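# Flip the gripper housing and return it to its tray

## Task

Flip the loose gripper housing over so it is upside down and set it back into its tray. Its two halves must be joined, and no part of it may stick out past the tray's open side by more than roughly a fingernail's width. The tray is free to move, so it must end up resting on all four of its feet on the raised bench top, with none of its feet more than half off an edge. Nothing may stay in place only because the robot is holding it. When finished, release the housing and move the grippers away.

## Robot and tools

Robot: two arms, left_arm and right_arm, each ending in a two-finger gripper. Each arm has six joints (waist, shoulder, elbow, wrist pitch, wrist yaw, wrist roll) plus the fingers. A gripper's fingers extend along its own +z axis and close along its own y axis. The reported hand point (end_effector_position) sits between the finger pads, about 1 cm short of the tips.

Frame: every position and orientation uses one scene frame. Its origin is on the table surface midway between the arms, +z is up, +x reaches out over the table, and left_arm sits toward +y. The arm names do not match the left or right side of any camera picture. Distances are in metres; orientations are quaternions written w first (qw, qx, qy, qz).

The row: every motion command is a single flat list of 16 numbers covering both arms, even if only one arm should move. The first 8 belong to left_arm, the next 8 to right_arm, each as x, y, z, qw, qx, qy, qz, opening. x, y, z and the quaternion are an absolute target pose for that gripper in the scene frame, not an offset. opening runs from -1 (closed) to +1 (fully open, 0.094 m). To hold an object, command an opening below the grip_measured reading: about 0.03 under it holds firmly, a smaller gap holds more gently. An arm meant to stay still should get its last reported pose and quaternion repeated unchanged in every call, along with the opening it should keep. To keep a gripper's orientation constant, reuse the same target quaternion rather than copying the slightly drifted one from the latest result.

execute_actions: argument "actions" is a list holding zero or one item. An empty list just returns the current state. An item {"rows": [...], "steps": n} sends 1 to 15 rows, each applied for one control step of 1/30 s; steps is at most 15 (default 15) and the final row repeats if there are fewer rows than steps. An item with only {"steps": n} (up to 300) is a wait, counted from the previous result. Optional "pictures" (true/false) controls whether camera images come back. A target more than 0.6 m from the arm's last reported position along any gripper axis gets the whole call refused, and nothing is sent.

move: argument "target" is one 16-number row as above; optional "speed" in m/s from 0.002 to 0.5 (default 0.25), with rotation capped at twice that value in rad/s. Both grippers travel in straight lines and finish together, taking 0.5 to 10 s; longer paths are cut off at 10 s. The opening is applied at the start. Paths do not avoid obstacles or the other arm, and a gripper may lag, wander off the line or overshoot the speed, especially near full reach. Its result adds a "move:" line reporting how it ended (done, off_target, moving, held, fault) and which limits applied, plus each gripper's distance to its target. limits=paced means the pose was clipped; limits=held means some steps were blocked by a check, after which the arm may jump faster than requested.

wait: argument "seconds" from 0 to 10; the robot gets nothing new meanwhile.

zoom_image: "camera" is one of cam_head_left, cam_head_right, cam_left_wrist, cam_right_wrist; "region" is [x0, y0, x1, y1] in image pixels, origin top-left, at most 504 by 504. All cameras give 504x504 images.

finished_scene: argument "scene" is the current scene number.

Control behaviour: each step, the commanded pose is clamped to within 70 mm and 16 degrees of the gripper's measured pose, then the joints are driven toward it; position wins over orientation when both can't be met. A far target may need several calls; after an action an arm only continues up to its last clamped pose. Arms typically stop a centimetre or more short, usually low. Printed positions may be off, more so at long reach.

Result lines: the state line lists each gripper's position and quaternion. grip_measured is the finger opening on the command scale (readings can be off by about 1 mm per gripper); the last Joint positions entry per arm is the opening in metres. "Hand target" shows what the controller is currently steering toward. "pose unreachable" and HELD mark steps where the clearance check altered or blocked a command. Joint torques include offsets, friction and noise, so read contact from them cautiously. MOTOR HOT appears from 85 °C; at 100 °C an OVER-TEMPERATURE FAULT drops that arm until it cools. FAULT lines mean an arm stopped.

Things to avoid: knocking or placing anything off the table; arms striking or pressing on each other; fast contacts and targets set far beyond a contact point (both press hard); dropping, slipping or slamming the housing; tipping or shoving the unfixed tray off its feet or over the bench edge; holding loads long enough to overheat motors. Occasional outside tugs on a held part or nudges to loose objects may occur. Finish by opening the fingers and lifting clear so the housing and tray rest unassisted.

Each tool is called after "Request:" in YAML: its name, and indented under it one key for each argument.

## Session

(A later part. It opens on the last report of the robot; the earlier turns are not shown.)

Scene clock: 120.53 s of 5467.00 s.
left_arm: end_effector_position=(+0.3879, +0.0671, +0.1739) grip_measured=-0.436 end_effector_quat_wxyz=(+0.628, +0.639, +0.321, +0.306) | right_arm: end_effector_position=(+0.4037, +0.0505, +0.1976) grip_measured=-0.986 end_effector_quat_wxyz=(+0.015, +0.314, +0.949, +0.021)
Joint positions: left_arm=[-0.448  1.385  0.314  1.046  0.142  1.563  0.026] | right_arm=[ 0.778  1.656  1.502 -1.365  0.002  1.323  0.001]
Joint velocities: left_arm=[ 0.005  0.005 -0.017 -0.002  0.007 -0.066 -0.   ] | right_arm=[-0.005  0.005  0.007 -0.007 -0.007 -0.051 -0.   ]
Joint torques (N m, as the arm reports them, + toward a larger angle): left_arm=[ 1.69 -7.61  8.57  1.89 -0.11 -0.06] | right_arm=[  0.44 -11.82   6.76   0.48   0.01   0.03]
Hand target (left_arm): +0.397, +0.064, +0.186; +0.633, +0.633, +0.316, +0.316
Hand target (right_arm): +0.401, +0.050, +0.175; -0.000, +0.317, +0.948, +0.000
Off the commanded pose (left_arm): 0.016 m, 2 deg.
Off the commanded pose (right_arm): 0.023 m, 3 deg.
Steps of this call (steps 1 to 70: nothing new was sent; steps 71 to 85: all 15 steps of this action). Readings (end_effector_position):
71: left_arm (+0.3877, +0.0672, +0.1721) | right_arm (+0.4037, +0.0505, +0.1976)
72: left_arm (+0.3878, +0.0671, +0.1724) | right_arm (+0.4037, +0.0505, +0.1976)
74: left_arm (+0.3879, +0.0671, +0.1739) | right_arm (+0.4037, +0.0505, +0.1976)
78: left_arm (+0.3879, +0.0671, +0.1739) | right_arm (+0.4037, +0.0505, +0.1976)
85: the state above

Request:
move:
  target: [0.3879,0.0671,0.18,0.6325,0.6325,0.3155,0.3155,-0.5, 0.44,0.02,0.26,0,0.317,0.948,0,-1]
  speed: 0.12

Request:
move:
  target: [0.325,0.11,0.2,0.6325,0.6325,0.3155,0.3155,-0.5, 0.44,0.02,0.26,0,0.317,0.948,0,-1]
  speed: 0.1

Request:
move:
  target: [0.325,0.11,0.2,0.67,0.224,0.67,-0.224,-0.5, 0.44,0.02,0.26,0,0.317,0.948,0,-1]
  speed: 0.5

Request:
move:
  target: [0.325,0.11,0.2,0.3155,-0.3155,0.6325,-0.6325,-0.5, 0.44,0.02,0.26,0,0.317,0.948,0,-1]
  speed: 0.5

Scene clock: 124.87 s of 5467.00 s.
left_arm: end_effector_position=(+0.3886, +0.0681, +0.1744) grip_measured=-0.451 end_effector_quat_wxyz=(+0.627, +0.638, +0.323, +0.309) | right_arm: end_effector_position=(+0.4288, +0.0135, +0.2519) grip_measured=-0.986 end_effector_quat_wxyz=(-0.004, +0.321, +0.947, -0.007)
Joint positions: left_arm=[-0.448  1.385  0.314  1.048  0.135  1.563  0.026] | right_arm=[ 0.69   1.683  1.679 -1.582  0.002  1.25   0.001]
Joint velocities: left_arm=[-0.005 -0.005 -0.012  0.007 -0.007 -0.051  0.   ] | right_arm=[-0.005 -0.005 -0.012 -0.012 -0.007  0.051 -0.   ]
Joint torques (N m, as the arm reports them, + toward a larger angle): left_arm=[ 0.75 -7.16  6.06  3.1  -0.16 -0.06] | right_arm=[ -0.02 -13.75  10.92   0.06   0.1   -0.17]
Hand target (left_arm): +0.388, +0.067, +0.180; +0.633, +0.633, +0.316, +0.315
Hand target (right_arm): +0.439, +0.018, +0.259; +0.001, +0.317, +0.948, -0.000
Off the commanded pose (left_arm): 0.006 m, 1 deg.
Off the commanded pose (right_arm): 0.015 m, 1 deg.
After step 90, 0.10 s passed at rest.
move: off_target (right_arm)

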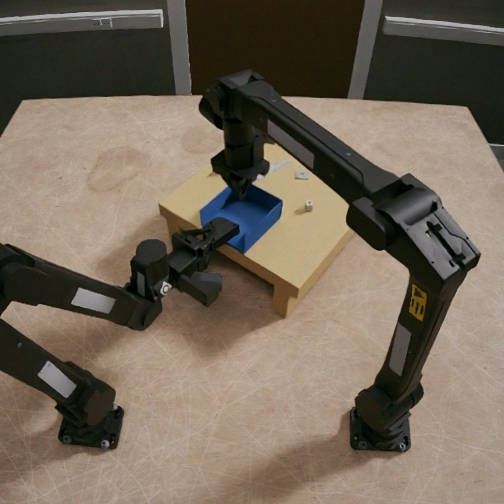

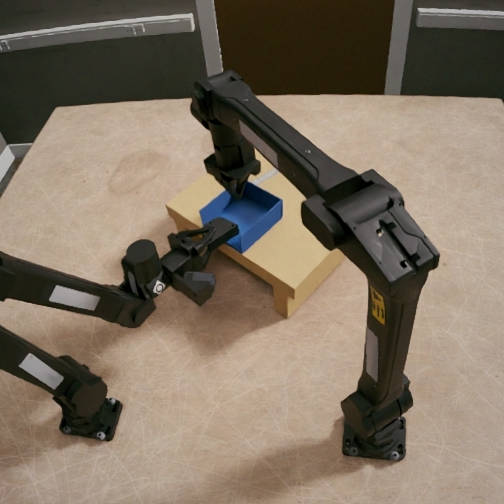

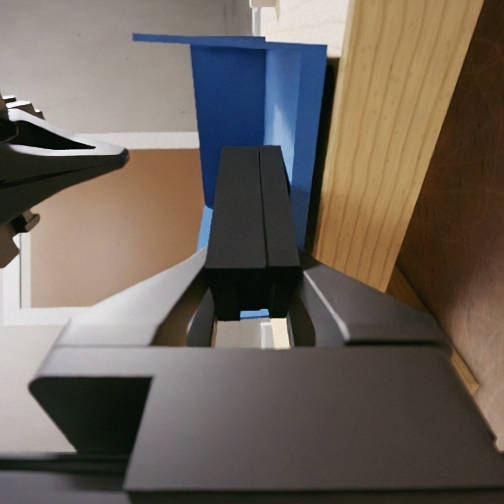

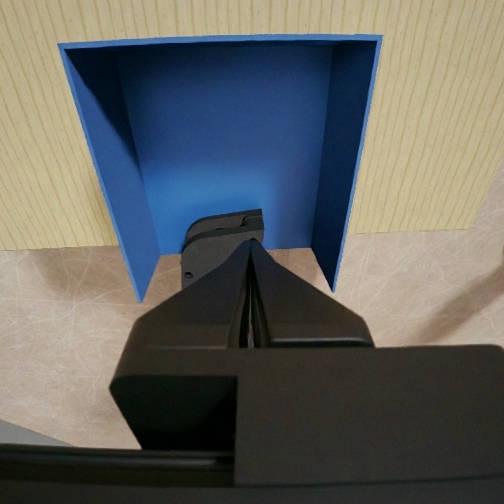

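Scene clock: 126.00 s of 5467.00 s.
left_arm: end_effector_position=(+0.3217, +0.1082, +0.2022) grip_measured=-0.451 end_effector_quat_wxyz=(+0.637, +0.631, +0.315, +0.312) | right_arm: end_effector_position=(+0.4283, +0.0132, +0.2517) grip_measured=-0.986 end_effector_quat_wxyz=(-0.005, +0.321, +0.947, -0.008)
Joint positions: left_arm=[-0.43   0.975  0.147  0.834  0.161  1.563  0.026] | right_arm=[ 0.69   1.683  1.679 -1.584  0.002  1.25   0.001]
Joint velocities: left_arm=[-0.005 -0.005  0.002 -0.027 -0.066  0.051 -0.002] | right_arm=[-0.005 -0.005 -0.007 -0.022  0.007  0.022 -0.001]
Joint torques (N m, as the arm reports them, + toward a larger angle): left_arm=[ 1.99 -3.02  7.95  2.05  0.04 -0.06] | right_arm=[  0.12 -13.44  11.41   0.12   0.04  -0.16]
Hand target (left_arm): +0.324, +0.110, +0.202; +0.633, +0.633, +0.315, +0.316
Hand target (right_arm): +0.439, +0.020, +0.260; +0.001, +0.317, +0.948, +0.000
Off the commanded pose (left_arm): 0.004 m, 1 deg.
Off the commanded pose (right_arm): 0.016 m, 1 deg.
move: off_target (right_arm)

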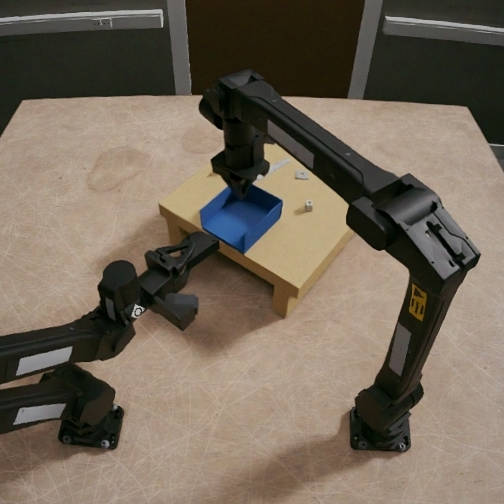

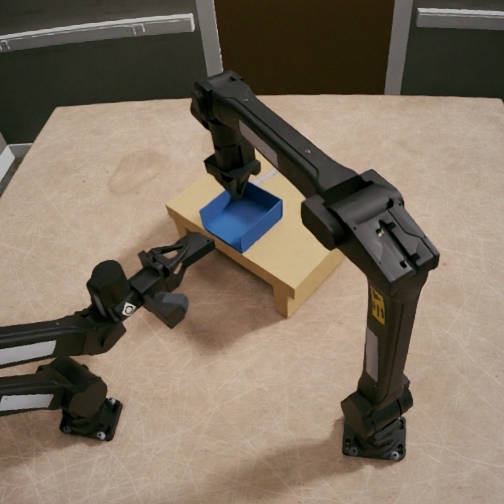

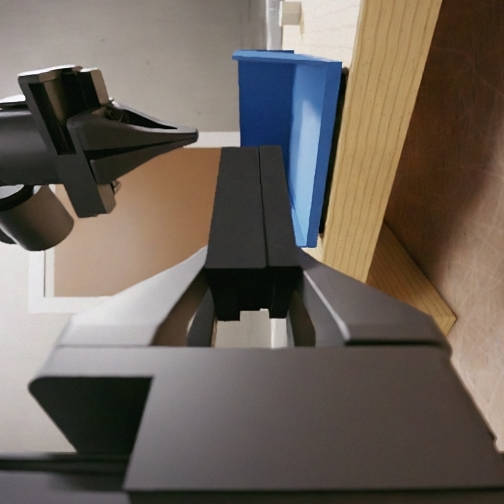

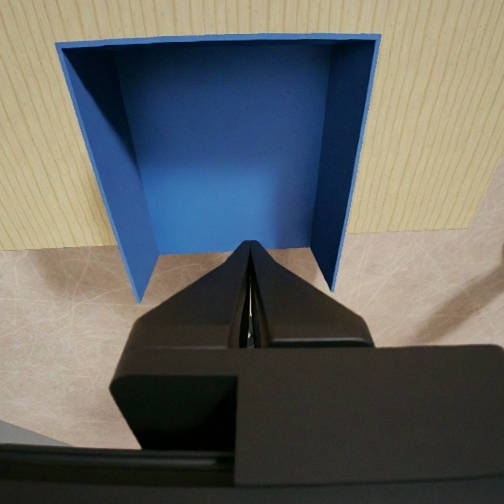

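Scene clock: 128.30 s of 5467.00 s.
left_arm: end_effector_position=(+0.3222, +0.1082, +0.1999) grip_measured=-0.450 end_effector_quat_wxyz=(+0.671, +0.231, +0.669, -0.222) | right_arm: end_effector_position=(+0.4283, +0.0132, +0.2517) grip_measured=-0.986 end_effector_quat_wxyz=(-0.005, +0.321, +0.947, -0.008)
Joint positions: left_arm=[-0.429  0.981  0.147  0.834  0.162  0.013  0.026] | right_arm=[ 0.69   1.683  1.679 -1.584  0.002  1.25   0.001]
Joint velocities: left_arm=[-0.005 -0.005 -0.007 -0.007  0.066 -0.037  0.   ] | right_arm=[ 0.005  0.005  0.017 -0.002 -0.066 -0.007  0.001]
Joint torques (N m, as the arm reports them, + toward a larger angle): left_arm=[ 2.1  -1.94  8.04  2.45  0.04 -0.15] | right_arm=[  0.07 -13.56  11.4    0.11   0.04  -0.16]
Hand target (left_arm): +0.325, +0.110, +0.200; +0.671, +0.224, +0.671, -0.224
Hand target (right_arm): +0.439, +0.019, +0.260; +0.001, +0.317, +0.948, +0.000
Off the commanded pose (left_arm): 0.003 m, 1 deg.
Off the commanded pose (right_arm): 0.016 m, 1 deg.
move: off_target (right_arm)

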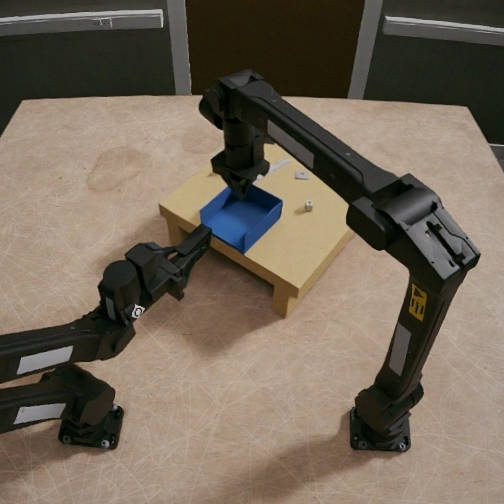

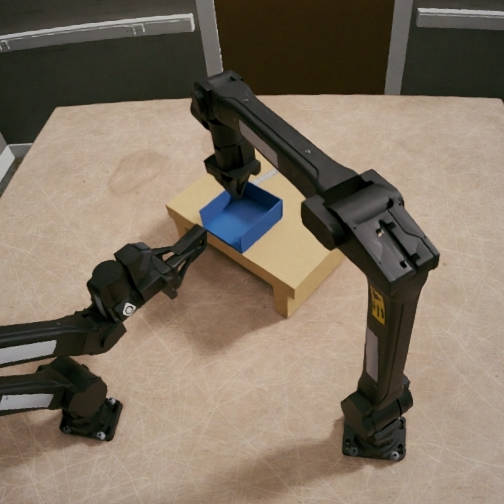

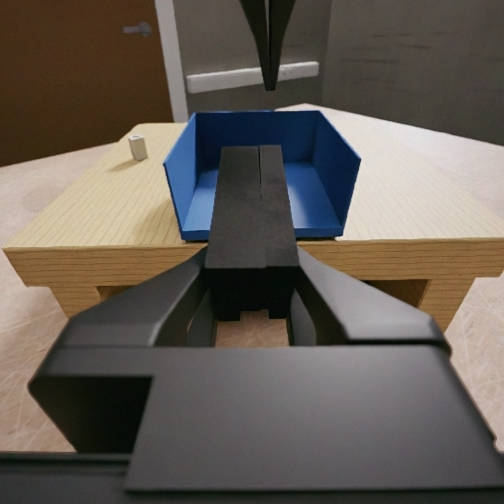

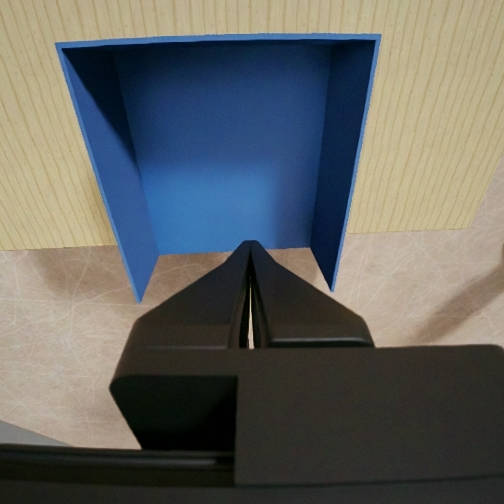

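Scene clock: 130.60 s of 5467.00 s.
left_arm: end_effector_position=(+0.3223, +0.1083, +0.1999) grip_measured=-0.450 end_effector_quat_wxyz=(+0.318, -0.310, +0.636, -0.632) | right_arm: end_effector_position=(+0.4283, +0.0132, +0.2517) grip_measured=-0.986 end_effector_quat_wxyz=(-0.005, +0.321, +0.947, -0.008)
Joint positions: left_arm=[-0.429  0.981  0.147  0.834  0.162 -1.558  0.026] | right_arm=[ 0.69   1.683  1.679 -1.584  0.002  1.25   0.001]
Joint velocities: left_arm=[-0.005 -0.024  0.002 -0.007 -0.066  0.007 -0.   ] | right_arm=[-0.005 -0.005 -0.022 -0.002  0.007 -0.007 -0.   ]
Joint torques (N m, as the arm reports them, + toward a larger angle): left_arm=[ 2.03 -2.    8.05  2.44  0.04 -0.03] | right_arm=[  0.08 -13.55  11.42   0.12   0.04  -0.16]
Hand target (left_arm): +0.325, +0.110, +0.200; +0.316, -0.316, +0.633, -0.633
Hand target (right_arm): +0.439, +0.019, +0.260; +0.001, +0.317, +0.948, +0.000
Off the commanded pose (left_arm): 0.003 m, 1 deg.
Off the commanded pose (right_arm): 0.016 m, 1 deg.
move: off_target (right_arm)

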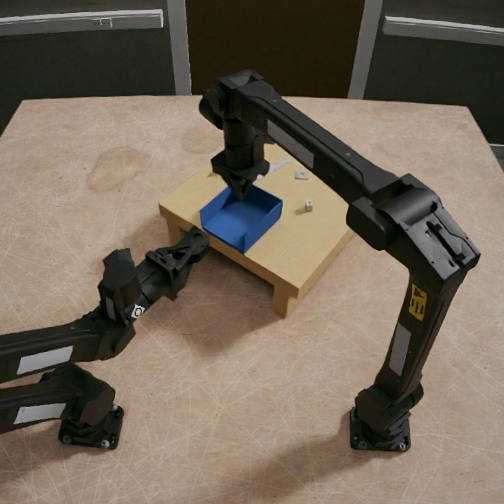

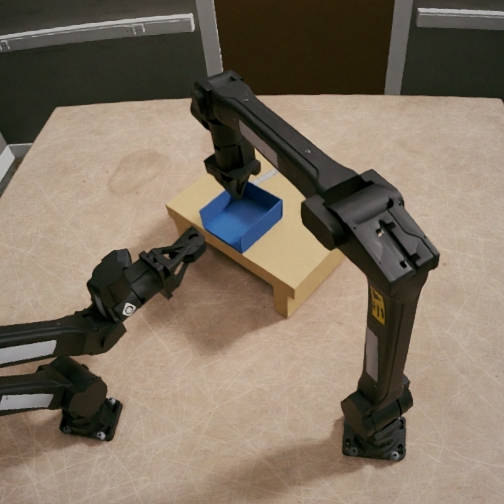

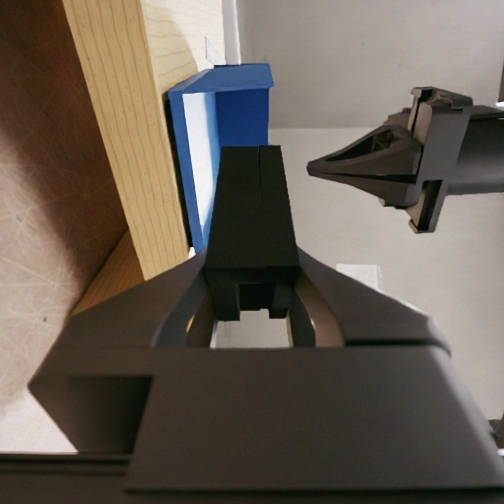

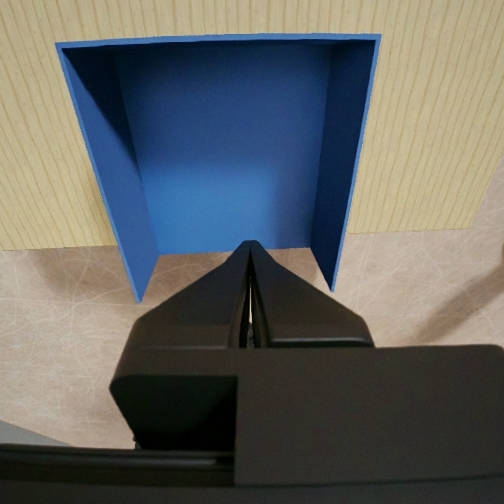

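Request:
move:
  target: [0.395,0.06,0.198,0.3155,-0.3155,0.6325,-0.6325,-0.5, 0.44,0.02,0.26,0,0.317,0.948,0,-1]
  speed: 0.08

Scene clock: 133.83 s of 5467.00 s.
left_arm: end_effector_position=(+0.3873, +0.0687, +0.1798) grip_measured=-0.450 end_effector_quat_wxyz=(+0.310, -0.324, +0.647, -0.616) | right_arm: end_effector_position=(+0.4283, +0.0132, +0.2517) grip_measured=-0.986 end_effector_quat_wxyz=(-0.005, +0.321, +0.947, -0.008)
Joint positions: left_arm=[-0.451  1.326  0.32   0.958  0.127 -1.562  0.026] | right_arm=[ 0.69   1.683  1.679 -1.584  0.002  1.25   0.001]
Joint velocities: left_arm=[-0.015 -0.005 -0.012  0.002  0.022 -0.037  0.   ] | right_arm=[-0.015 -0.005 -0.012 -0.007  0.037 -0.022 -0.002]
Joint torques (N m, as the arm reports them, + toward a larger angle): left_arm=[ 0.41 -6.48  9.14  3.19 -0.16 -0.06] | right_arm=[  0.08 -13.54  11.4    0.1    0.04  -0.16]
Hand target (left_arm): +0.395, +0.060, +0.197; +0.315, -0.316, +0.633, -0.633
Hand target (right_arm): +0.439, +0.019, +0.260; +0.001, +0.317, +0.948, +0.000
Off the commanded pose (left_arm): 0.022 m, 3 deg.
Off the commanded pose (right_arm): 0.016 m, 1 deg.
move: off_target (left_arm, right_arm)

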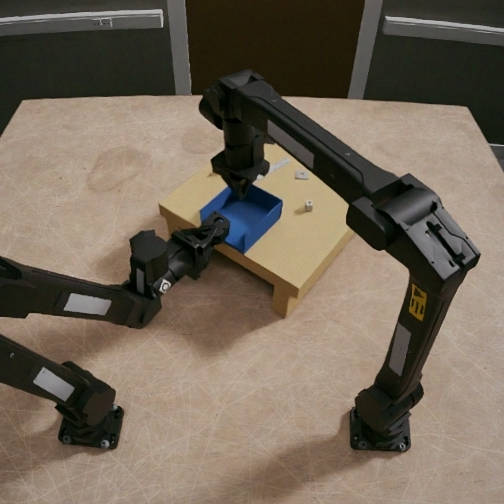

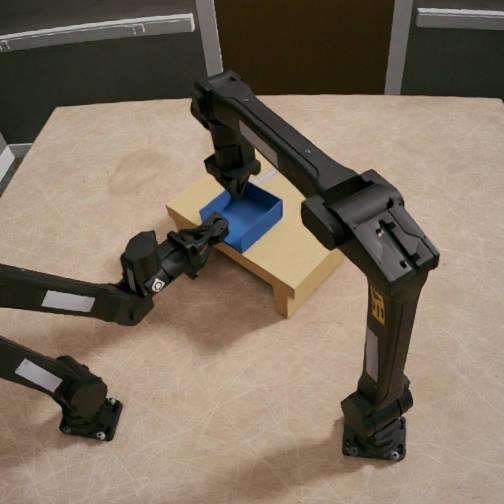

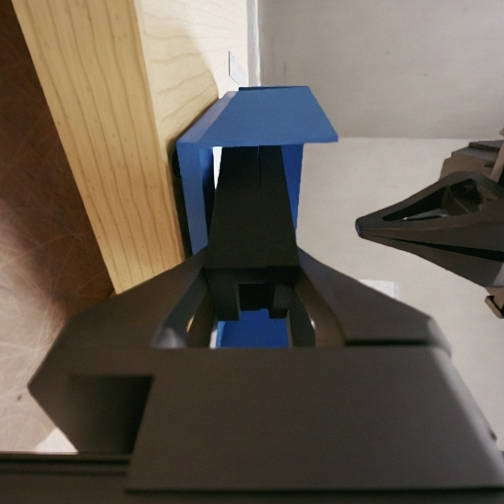

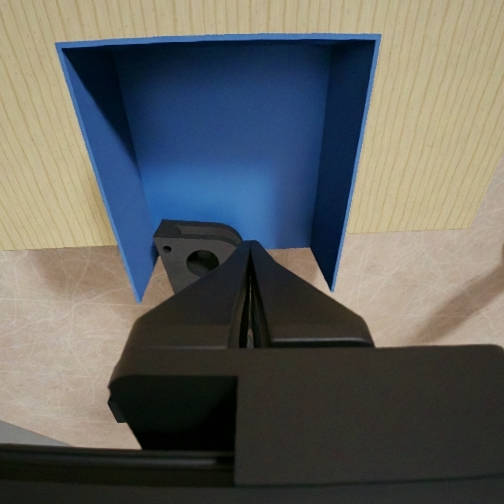

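Request:
execute_actions:
  actions:
    - {"rows":[[0.394,0.056,0.198,0.3155,-0.3155,0.6325,-0.6325,-0.5, 0.435,0.025,0.25,0,0.317,0.948,0,-1],[0.393,0.052,0.198,0.3155,-0.3155,0.6325,-0.6325,-0.5, 0.43,0.03,0.245,0,0.317,0.948,0,-1],[0.391,0.049,0.198,0.3155,-0.3155,0.6325,-0.6325,-0.5, 0.425,0.035,0.24,0,0.317,0.948,0,-1],[0.389,0.046,0.197,0.3155,-0.3155,0.6325,-0.6325,-0.5, 0.42,0.04,0.235,0,0.317,0.948,0,-1],[0.388,0.043,0.196,0.3155,-0.3155,0.6325,-0.6325,-0.5, 0.415,0.043,0.23,0,0.317,0.948,0,-1],[0.387,0.04,0.195,0.3155,-0.3155,0.6325,-0.6325,-0.5, 0.41,0.046,0.225,0,0.317,0.948,0,-1],[0.387,0.04,0.194,0.3155,-0.3155,0.6325,-0.6325,-0.5, 0.405,0.048,0.22,0,0.317,0.948,0,-1],[0.387,0.04,0.193,0.3155,-0.3155,0.6325,-0.6325,-0.5, 0.402,0.05,0.215,0,0.317,0.948,0,-1]],"steps":15}

Scene clock: 139.53 s of 5467.00 s.
left_arm: end_effector_position=(+0.3760, +0.0466, +0.1763) grip_measured=-0.450 end_effector_quat_wxyz=(+0.309, -0.320, +0.649, -0.617) | right_arm: end_effector_position=(+0.3955, +0.0528, +0.2134) grip_measured=-0.986 end_effector_quat_wxyz=(-0.005, +0.303, +0.953, -0.007)
Joint positions: left_arm=[-0.536  1.35   0.323  0.98   0.051 -1.563  0.026] | right_arm=[ 0.791  1.682  1.577 -1.483 -0.     1.313  0.001]
Joint velocities: left_arm=[-0.005  0.005  0.002 -0.002  0.007  0.022 -0.   ] | right_arm=[-0.024 -0.015 -0.002  0.042  0.037  0.037  0.   ]
Joint torques (N m, as the arm reports them, + toward a larger angle): left_arm=[ 1.17 -7.04  9.3   3.21 -0.21 -0.04] | right_arm=[ -0.61 -15.34   7.87   0.75   0.05   0.05]
Hand target (left_arm): +0.386, +0.040, +0.193; +0.315, -0.316, +0.633, -0.633
Hand target (right_arm): +0.402, +0.051, +0.215; -0.001, +0.317, +0.948, +0.000
Off the commanded pose (left_arm): 0.021 m, 3 deg.
Off the commanded pose (right_arm): 0.007 m, 2 deg.
Steps of this call (steps 1 to 90: nothing new was sent; then 2.20 s passed at rest; steps 91 to 105: all 15 steps of this action). Readings (end_effector_position):
91: left_arm (+0.3878, +0.0693, +0.1798) | right_arm (+0.4284, +0.0134, +0.2517)
92: left_arm (+0.3879, +0.0692, +0.1798) | right_arm (+0.4289, +0.0143, +0.2517)
94: left_arm (+0.3858, +0.0654, +0.1798) | right_arm (+0.4300, +0.0195, +0.2503)
98: left_arm (+0.3767, +0.0505, +0.1789) | right_arm (+0.4169, +0.0359, +0.2314)
105: the state above

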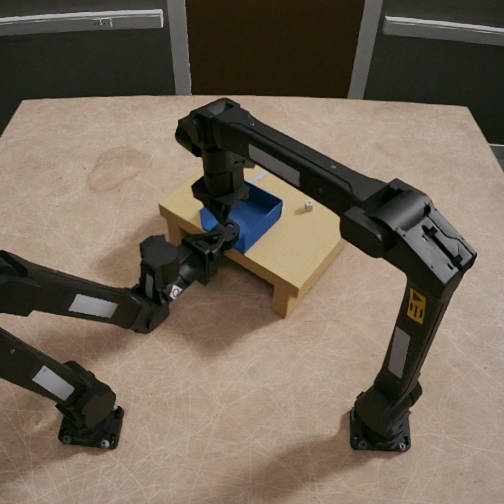

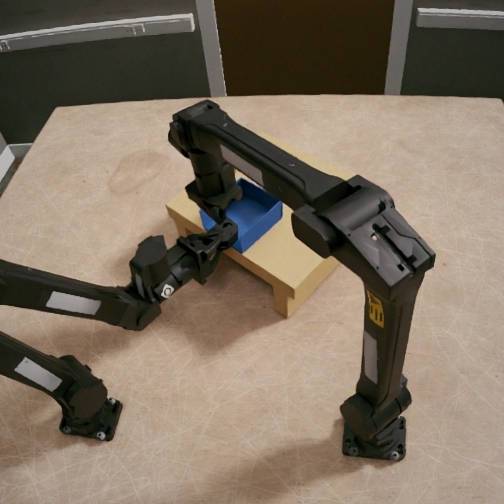

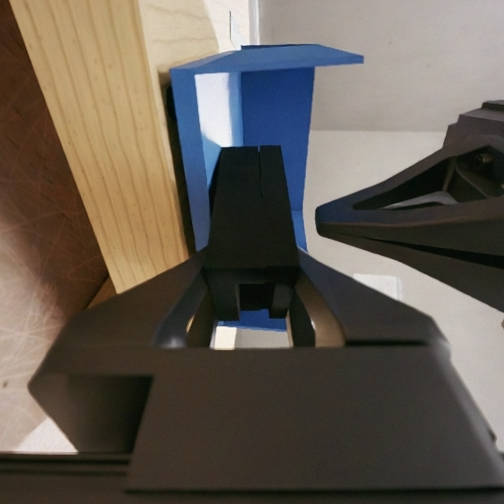

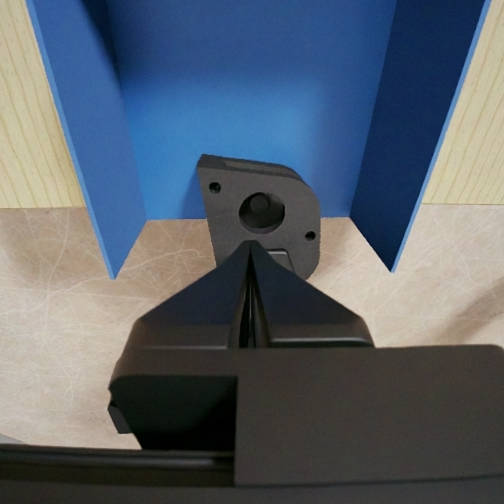

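Request:
execute_actions:
  actions:
    - {"rows":[[0.387,0.04,0.192,0.3155,-0.3155,0.6325,-0.6325,-0.5, 0.408,0.051,0.215,0,0.317,0.948,0,-1],[0.387,0.04,0.191,0.3155,-0.3155,0.6325,-0.6325,-0.5, 0.413,0.051,0.213,0,0.317,0.948,0,-1],[0.387,0.04,0.19,0.3155,-0.3155,0.6325,-0.6325,-0.5, 0.417,0.051,0.21,0,0.317,0.948,0,-1],[0.387,0.04,0.189,0.3155,-0.3155,0.6325,-0.6325,-0.5, 0.417,0.051,0.207,0,0.317,0.948,0,-1]],"steps":15}

Scene clock: 144.83 s of 5467.00 s.
left_arm: end_effector_position=(+0.3768, +0.0461, +0.1755) grip_measured=-0.450 end_effector_quat_wxyz=(+0.310, -0.319, +0.646, -0.620) | right_arm: end_effector_position=(+0.4070, +0.0458, +0.2078) grip_measured=-0.986 end_effector_quat_wxyz=(-0.004, +0.318, +0.948, -0.006)
Joint positions: left_arm=[-0.536  1.364  0.323  1.002  0.051 -1.563  0.026] | right_arm=[ 0.766  1.694  1.577 -1.468 -0.     1.321  0.001]
Joint velocities: left_arm=[-0.005  0.005 -0.012 -0.007 -0.037 -0.022 -0.001] | right_arm=[-0.005 -0.005 -0.012  0.002 -0.007 -0.066  0.   ]
Joint torques (N m, as the arm reports them, + toward a larger angle): left_arm=[ 1.37 -6.19  8.9   3.11 -0.11 -0.02] | right_arm=[  0.06 -13.89   9.42   0.83   0.15  -0.14]
Hand target (left_arm): +0.386, +0.041, +0.189; +0.316, -0.316, +0.633, -0.633
Hand target (right_arm): +0.417, +0.051, +0.207; +0.001, +0.317, +0.948, -0.000
Off the commanded pose (left_arm): 0.018 m, 2 deg.
Off the commanded pose (right_arm): 0.011 m, 1 deg.
Steps of this call (steps 1 to 90: nothing new was sent; then 1.80 s passed at rest; steps 91 to 105: all 15 steps of this action). Readings (end_effector_position):
91: left_arm (+0.3761, +0.0467, +0.1765) | right_arm (+0.3973, +0.0512, +0.2134)
92: left_arm (+0.3761, +0.0466, +0.1765) | right_arm (+0.3976, +0.0509, +0.2134)
94: left_arm (+0.3764, +0.0464, +0.1765) | right_arm (+0.3997, +0.0499, +0.2130)
98: left_arm (+0.3768, +0.0461, +0.1755) | right_arm (+0.4054, +0.0468, +0.2102)
105: the state above

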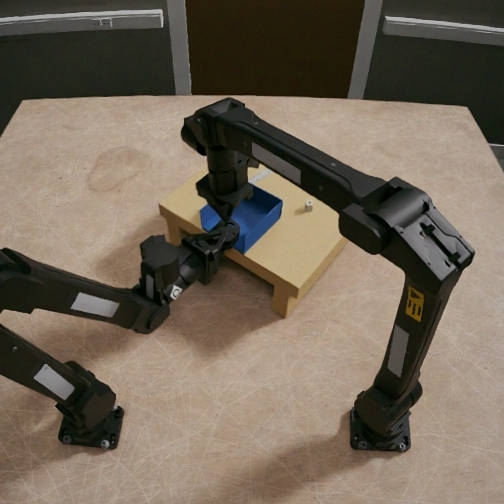

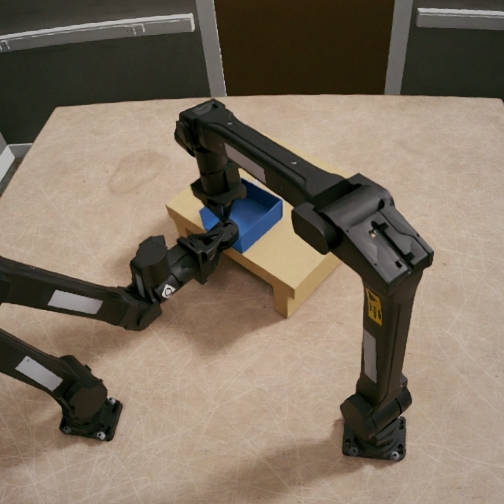

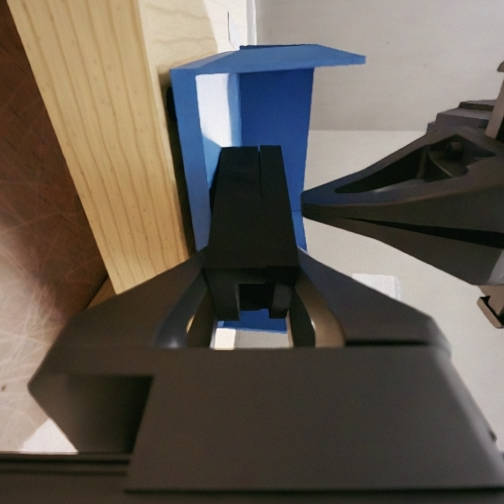

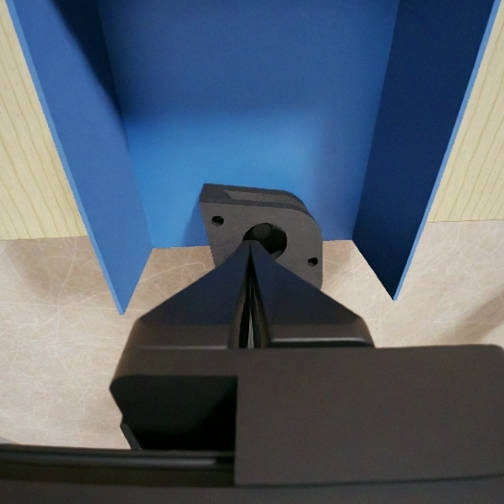

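Request:
move:
  target: [0.387,0.04,0.187,0.3155,-0.3155,0.6325,-0.6325,-0.5, 0.419,0.055,0.178,0,0.317,0.948,0,-1]
  speed: 0.03

Scene clock: 148.07 s of 5467.00 s.
left_arm: end_effector_position=(+0.3772, +0.0459, +0.1751) grip_measured=-0.450 end_effector_quat_wxyz=(+0.311, -0.319, +0.645, -0.621) | right_arm: end_effector_position=(+0.4171, +0.0539, +0.1991) grip_measured=-0.986 end_effector_quat_wxyz=(+0.008, +0.318, +0.948, +0.012)
Joint positions: left_arm=[-0.536  1.372  0.323  1.014  0.05  -1.565  0.026] | right_arm=[ 0.766  1.703  1.566 -1.405 -0.     1.321  0.001]
Joint velocities: left_arm=[-0.015 -0.005  0.007  0.002 -0.022 -0.022 -0.   ] | right_arm=[-0.015  0.005  0.012 -0.002  0.022 -0.037 -0.001]
Joint torques (N m, as the arm reports them, + toward a larger angle): left_arm=[ 1.35 -5.74  8.8   3.01 -0.08  0.  ] | right_arm=[  0.3  -12.86   6.72   1.13   0.11  -0.1 ]
Hand target (left_arm): +0.386, +0.040, +0.187; +0.315, -0.315, +0.633, -0.633
Hand target (right_arm): +0.419, +0.055, +0.178; +0.000, +0.317, +0.948, +0.000
Off the commanded pose (left_arm): 0.016 m, 2 deg.
Off the commanded pose (right_arm): 0.021 m, 2 deg.
move: off_target (left_arm, right_arm)

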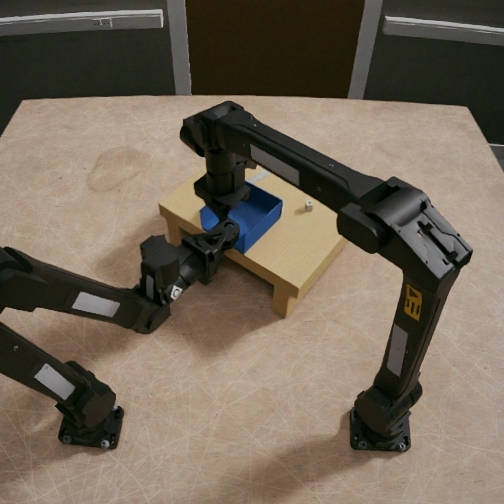

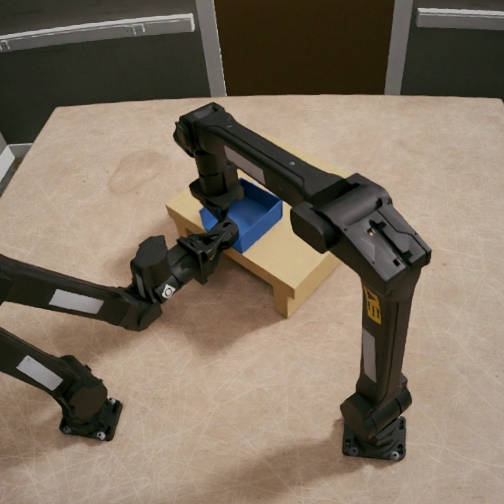

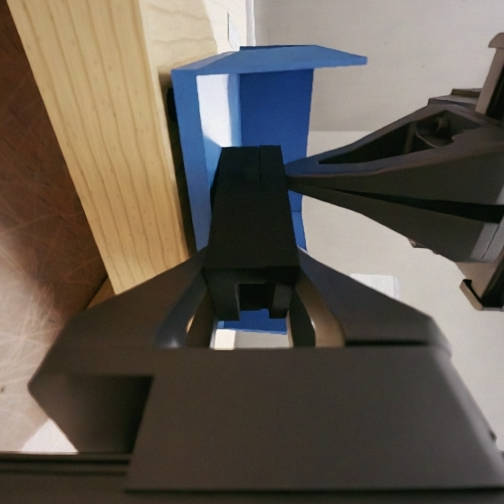

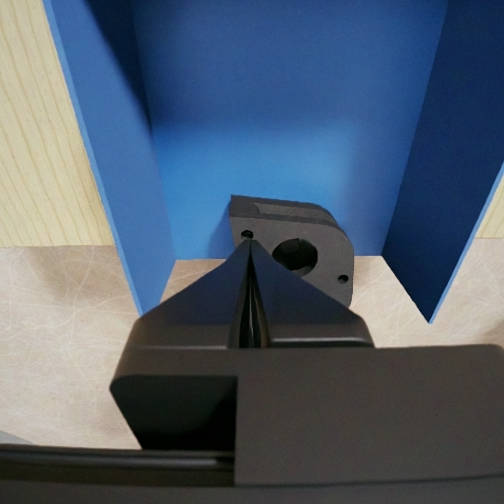

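Request:
execute_actions:
  actions:
    - {"rows":[[0.38,0.044,0.185,0.3155,-0.3155,0.6325,-0.6325,-0.42, 0.419,0.055,0.174,0,0.317,0.948,0,-1],[0.38,0.044,0.185,0.3155,-0.3155,0.6325,-0.6325,-0.38, 0.419,0.055,0.174,0,0.317,0.948,0,-1],[0.38,0.044,0.185,0.3155,-0.3155,0.6325,-0.6325,-0.33, 0.419,0.055,0.174,0,0.317,0.948,0,-1],[0.38,0.044,0.185,0.3155,-0.3155,0.6325,-0.6325,-0.28, 0.419,0.055,0.174,0,0.317,0.948,0,-1],[0.38,0.044,0.185,0.3155,-0.3155,0.6325,-0.6325,-0.1, 0.419,0.055,0.174,0,0.317,0.948,0,-1]],"steps":12}
  pictures: false

Request:
execute_actions:
  actions:
    - {"rows":[[0.376,0.047,0.185,0.3155,-0.3155,0.6325,-0.6325,-0.1, 0.422,0.052,0.172,0,0.317,0.948,0,-1],[0.372,0.05,0.185,0.3155,-0.3155,0.6325,-0.6325,-0.1, 0.425,0.049,0.172,0,0.317,0.948,0,-1],[0.368,0.053,0.185,0.3155,-0.3155,0.6325,-0.6325,-0.1, 0.428,0.046,0.172,0,0.317,0.948,0,-1],[0.364,0.056,0.185,0.3155,-0.3155,0.6325,-0.6325,-0.1, 0.431,0.043,0.172,0,0.317,0.948,0,-1],[0.36,0.059,0.185,0.3155,-0.3155,0.6325,-0.6325,-0.1, 0.434,0.04,0.172,0,0.317,0.948,0,-1],[0.356,0.062,0.185,0.3155,-0.3155,0.6325,-0.6325,-0.1, 0.437,0.037,0.172,0,0.317,0.948,0,-1],[0.352,0.065,0.185,0.3155,-0.3155,0.6325,-0.6325,-0.1, 0.44,0.034,0.172,0,0.317,0.948,0,-1],[0.348,0.068,0.185,0.3155,-0.3155,0.6325,-0.6325,-0.1, 0.443,0.031,0.172,0,0.317,0.948,0,-1],[0.344,0.071,0.185,0.3155,-0.3155,0.6325,-0.6325,-0.1, 0.446,0.028,0.172,0,0.317,0.948,0,-1],[0.34,0.074,0.185,0.3155,-0.3155,0.6325,-0.6325,-0.1, 0.449,0.025,0.172,0,0.317,0.948,0,-1],[0.336,0.077,0.185,0.3155,-0.3155,0.6325,-0.6325,-0.1, 0.452,0.023,0.172,0,0.317,0.948,0,-1],[0.332,0.08,0.185,0.3155,-0.3155,0.6325,-0.6325,-0.1, 0.455,0.021,0.172,0,0.317,0.948,0,-1],[0.328,0.083,0.185,0.3155,-0.3155,0.6325,-0.6325,-0.1, 0.458,0.019,0.172,0,0.317,0.948,0,-1],[0.324,0.086,0.185,0.3155,-0.3155,0.6325,-0.6325,-0.1, 0.461,0.017,0.172,0,0.317,0.948,0,-1],[0.32,0.089,0.185,0.3155,-0.3155,0.6325,-0.6325,-0.1, 0.464,0.015,0.172,0,0.317,0.948,0,-1]],"steps":15}
  pictures: false

Request:
wait:
  seconds: 0.3

Scene clock: 157.70 s of 5467.00 s.
left_arm: end_effector_position=(+0.3774, +0.0461, +0.1771) grip_measured=-0.102 end_effector_quat_wxyz=(+0.312, -0.318, +0.642, -0.624) | right_arm: end_effector_position=(+0.4185, +0.0551, +0.1976) grip_measured=-0.986 end_effector_quat_wxyz=(+0.010, +0.318, +0.948, +0.016)
Joint positions: left_arm=[-0.536  1.372  0.323  1.022  0.049 -1.565  0.042] | right_arm=[ 0.766  1.703  1.562 -1.393 -0.001  1.321  0.001]
Joint velocities: left_arm=[-0.015 -0.005  0.007  0.007 -0.051 -0.022  0.001] | right_arm=[-0.015 -0.005 -0.002  0.002 -0.007 -0.051 -0.   ]
Joint torques (N m, as the arm reports them, + toward a larger angle): left_arm=[ 1.21 -6.98  7.08  3.1  -0.15  0.01] | right_arm=[  0.34 -12.89   6.46   1.14   0.11  -0.1 ]
Hand target (left_arm): +0.380, +0.044, +0.185; +0.316, -0.316, +0.633, -0.633
Hand target (right_arm): +0.419, +0.055, +0.174; -0.000, +0.317, +0.948, +0.000
Off the commanded pose (left_arm): 0.009 m, 2 deg.
Off the commanded pose (right_arm): 0.024 m, 2 deg.
Steps of this call (steps 1 to 90: nothing new was sent; then 6.23 s passed at rest; steps 91 to 102: all 12 steps of this action). Readings (end_effector_position):
91: left_arm (+0.3773, +0.0460, +0.1755) | right_arm (+0.4172, +0.0540, +0.1987)
92: left_arm (+0.3774, +0.0461, +0.1755) | right_arm (+0.4176, +0.0543, +0.1983)
94: left_arm (+0.3774, +0.0461, +0.1756) | right_arm (+0.4181, +0.0547, +0.1979)
98: left_arm (+0.3774, +0.0461, +0.1769) | right_arm (+0.4185, +0.0551, +0.1976)
102: the state above

Scene clock: 158.20 s of 5467.00 s.
left_arm: end_effector_position=(+0.3256, +0.0802, +0.1852) grip_measured=-0.102 end_effector_quat_wxyz=(+0.316, -0.310, +0.633, -0.635) | right_arm: end_effector_position=(+0.4473, +0.0177, +0.1968) grip_measured=-0.986 end_effector_quat_wxyz=(+0.012, +0.325, +0.946, +0.016)
Joint positions: left_arm=[-0.535  1.168  0.167  1.007  0.057 -1.565  0.042] | right_arm=[ 0.676  1.705  1.563 -1.389 -0.001  1.245  0.001]
Joint velocities: left_arm=[ 0.015 -0.62  -0.33  -0.222  0.037  0.007  0.   ] | right_arm=[-0.249  0.024  0.027 -0.017  0.066 -0.227 -0.   ]
Joint torques (N m, as the arm reports them, + toward a larger angle): left_arm=[ 1.78 -5.1   6.6   1.81  0.    0.01] | right_arm=[ -0.41 -10.62   9.08   0.73   0.18  -0.19]
Hand target (left_arm): +0.320, +0.088, +0.185; +0.316, -0.315, +0.632, -0.634
Hand target (right_arm): +0.463, +0.013, +0.172; +0.001, +0.318, +0.948, +0.000
Off the commanded pose (left_arm): 0.010 m, 1 deg.
Off the commanded pose (right_arm): 0.030 m, 2 deg.
Steps of this call (steps 1 to 15: all 15 steps of this action). Readings (end_effector_position):
1: left_arm (+0.3774, +0.0461, +0.1771) | right_arm (+0.4185, +0.0551, +0.1976)
2: left_arm (+0.3769, +0.0464, +0.1769) | right_arm (+0.4188, +0.0551, +0.1976)
4: left_arm (+0.3728, +0.0492, +0.1758) | right_arm (+0.4201, +0.0541, +0.1976)
8: left_arm (+0.3557, +0.0607, +0.1753) | right_arm (+0.4273, +0.0454, +0.1975)
15: the state above

Scene clock: 158.50 s of 5467.00 s.
left_arm: end_effector_position=(+0.3173, +0.0865, +0.1872) grip_measured=-0.102 end_effector_quat_wxyz=(+0.318, -0.310, +0.630, -0.637) | right_arm: end_effector_position=(+0.4542, +0.0105, +0.1967) grip_measured=-0.986 end_effector_quat_wxyz=(+0.013, +0.322, +0.946, +0.016)
Joint positions: left_arm=[-0.533  1.121  0.142  0.993  0.057 -1.565  0.042] | right_arm=[ 0.658  1.709  1.568 -1.389 -0.001  1.222  0.001]
Joint velocities: left_arm=[-0.005 -0.005  0.007 -0.002 -0.037 -0.007 -0.002] | right_arm=[-0.005  0.005  0.002 -0.012  0.051 -0.081  0.001]
Joint torques (N m, as the arm reports them, + toward a larger angle): left_arm=[ 2.07 -2.77  7.23  1.63  0.07 -0.01] | right_arm=[  0.1  -10.86   8.78   0.77   0.17  -0.18]
Hand target (left_arm): +0.320, +0.088, +0.185; +0.316, -0.315, +0.632, -0.634
Hand target (right_arm): +0.463, +0.014, +0.172; +0.001, +0.318, +0.948, +0.000
Off the commanded pose (left_arm): 0.004 m, 1 deg.
Off the commanded pose (right_arm): 0.027 m, 2 deg.
Steps of this call (steps 1 to 9: nothing new was sent). Readings (end_effector_position):
1: left_arm (+0.3221, +0.0828, +0.1861) | right_arm (+0.4498, +0.0149, +0.1968)
2: left_arm (+0.3194, +0.0848, +0.1870) | right_arm (+0.4517, +0.0128, +0.1968)
4: left_arm (+0.3173, +0.0866, +0.1876) | right_arm (+0.4539, +0.0106, +0.1968)
8: left_arm (+0.3173, +0.0865, +0.1872) | right_arm (+0.4542, +0.0105, +0.1967)
9: the state above

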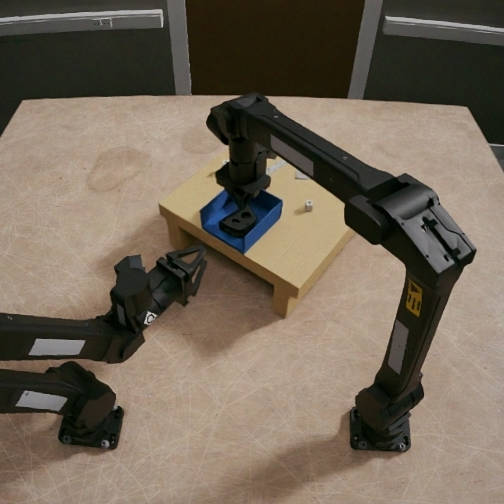

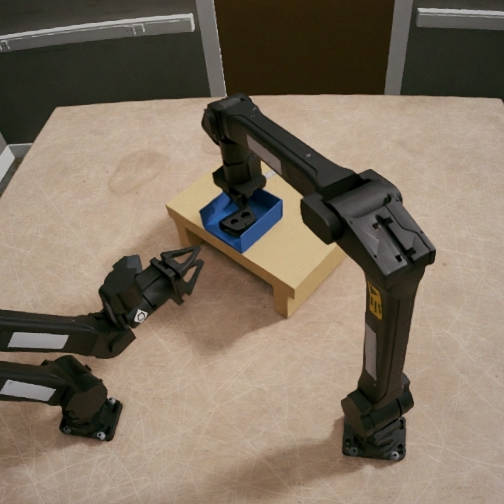

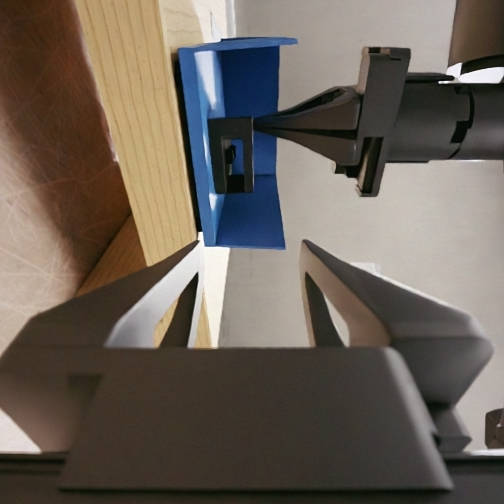

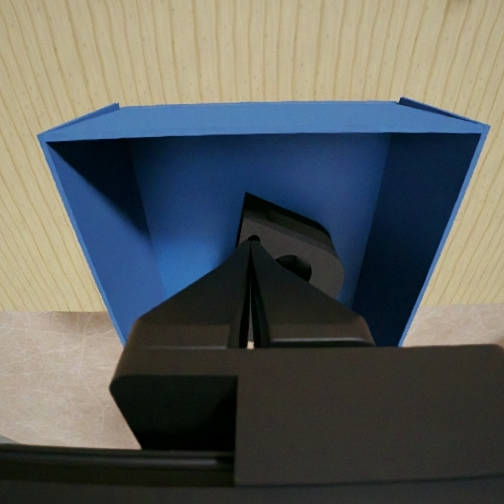

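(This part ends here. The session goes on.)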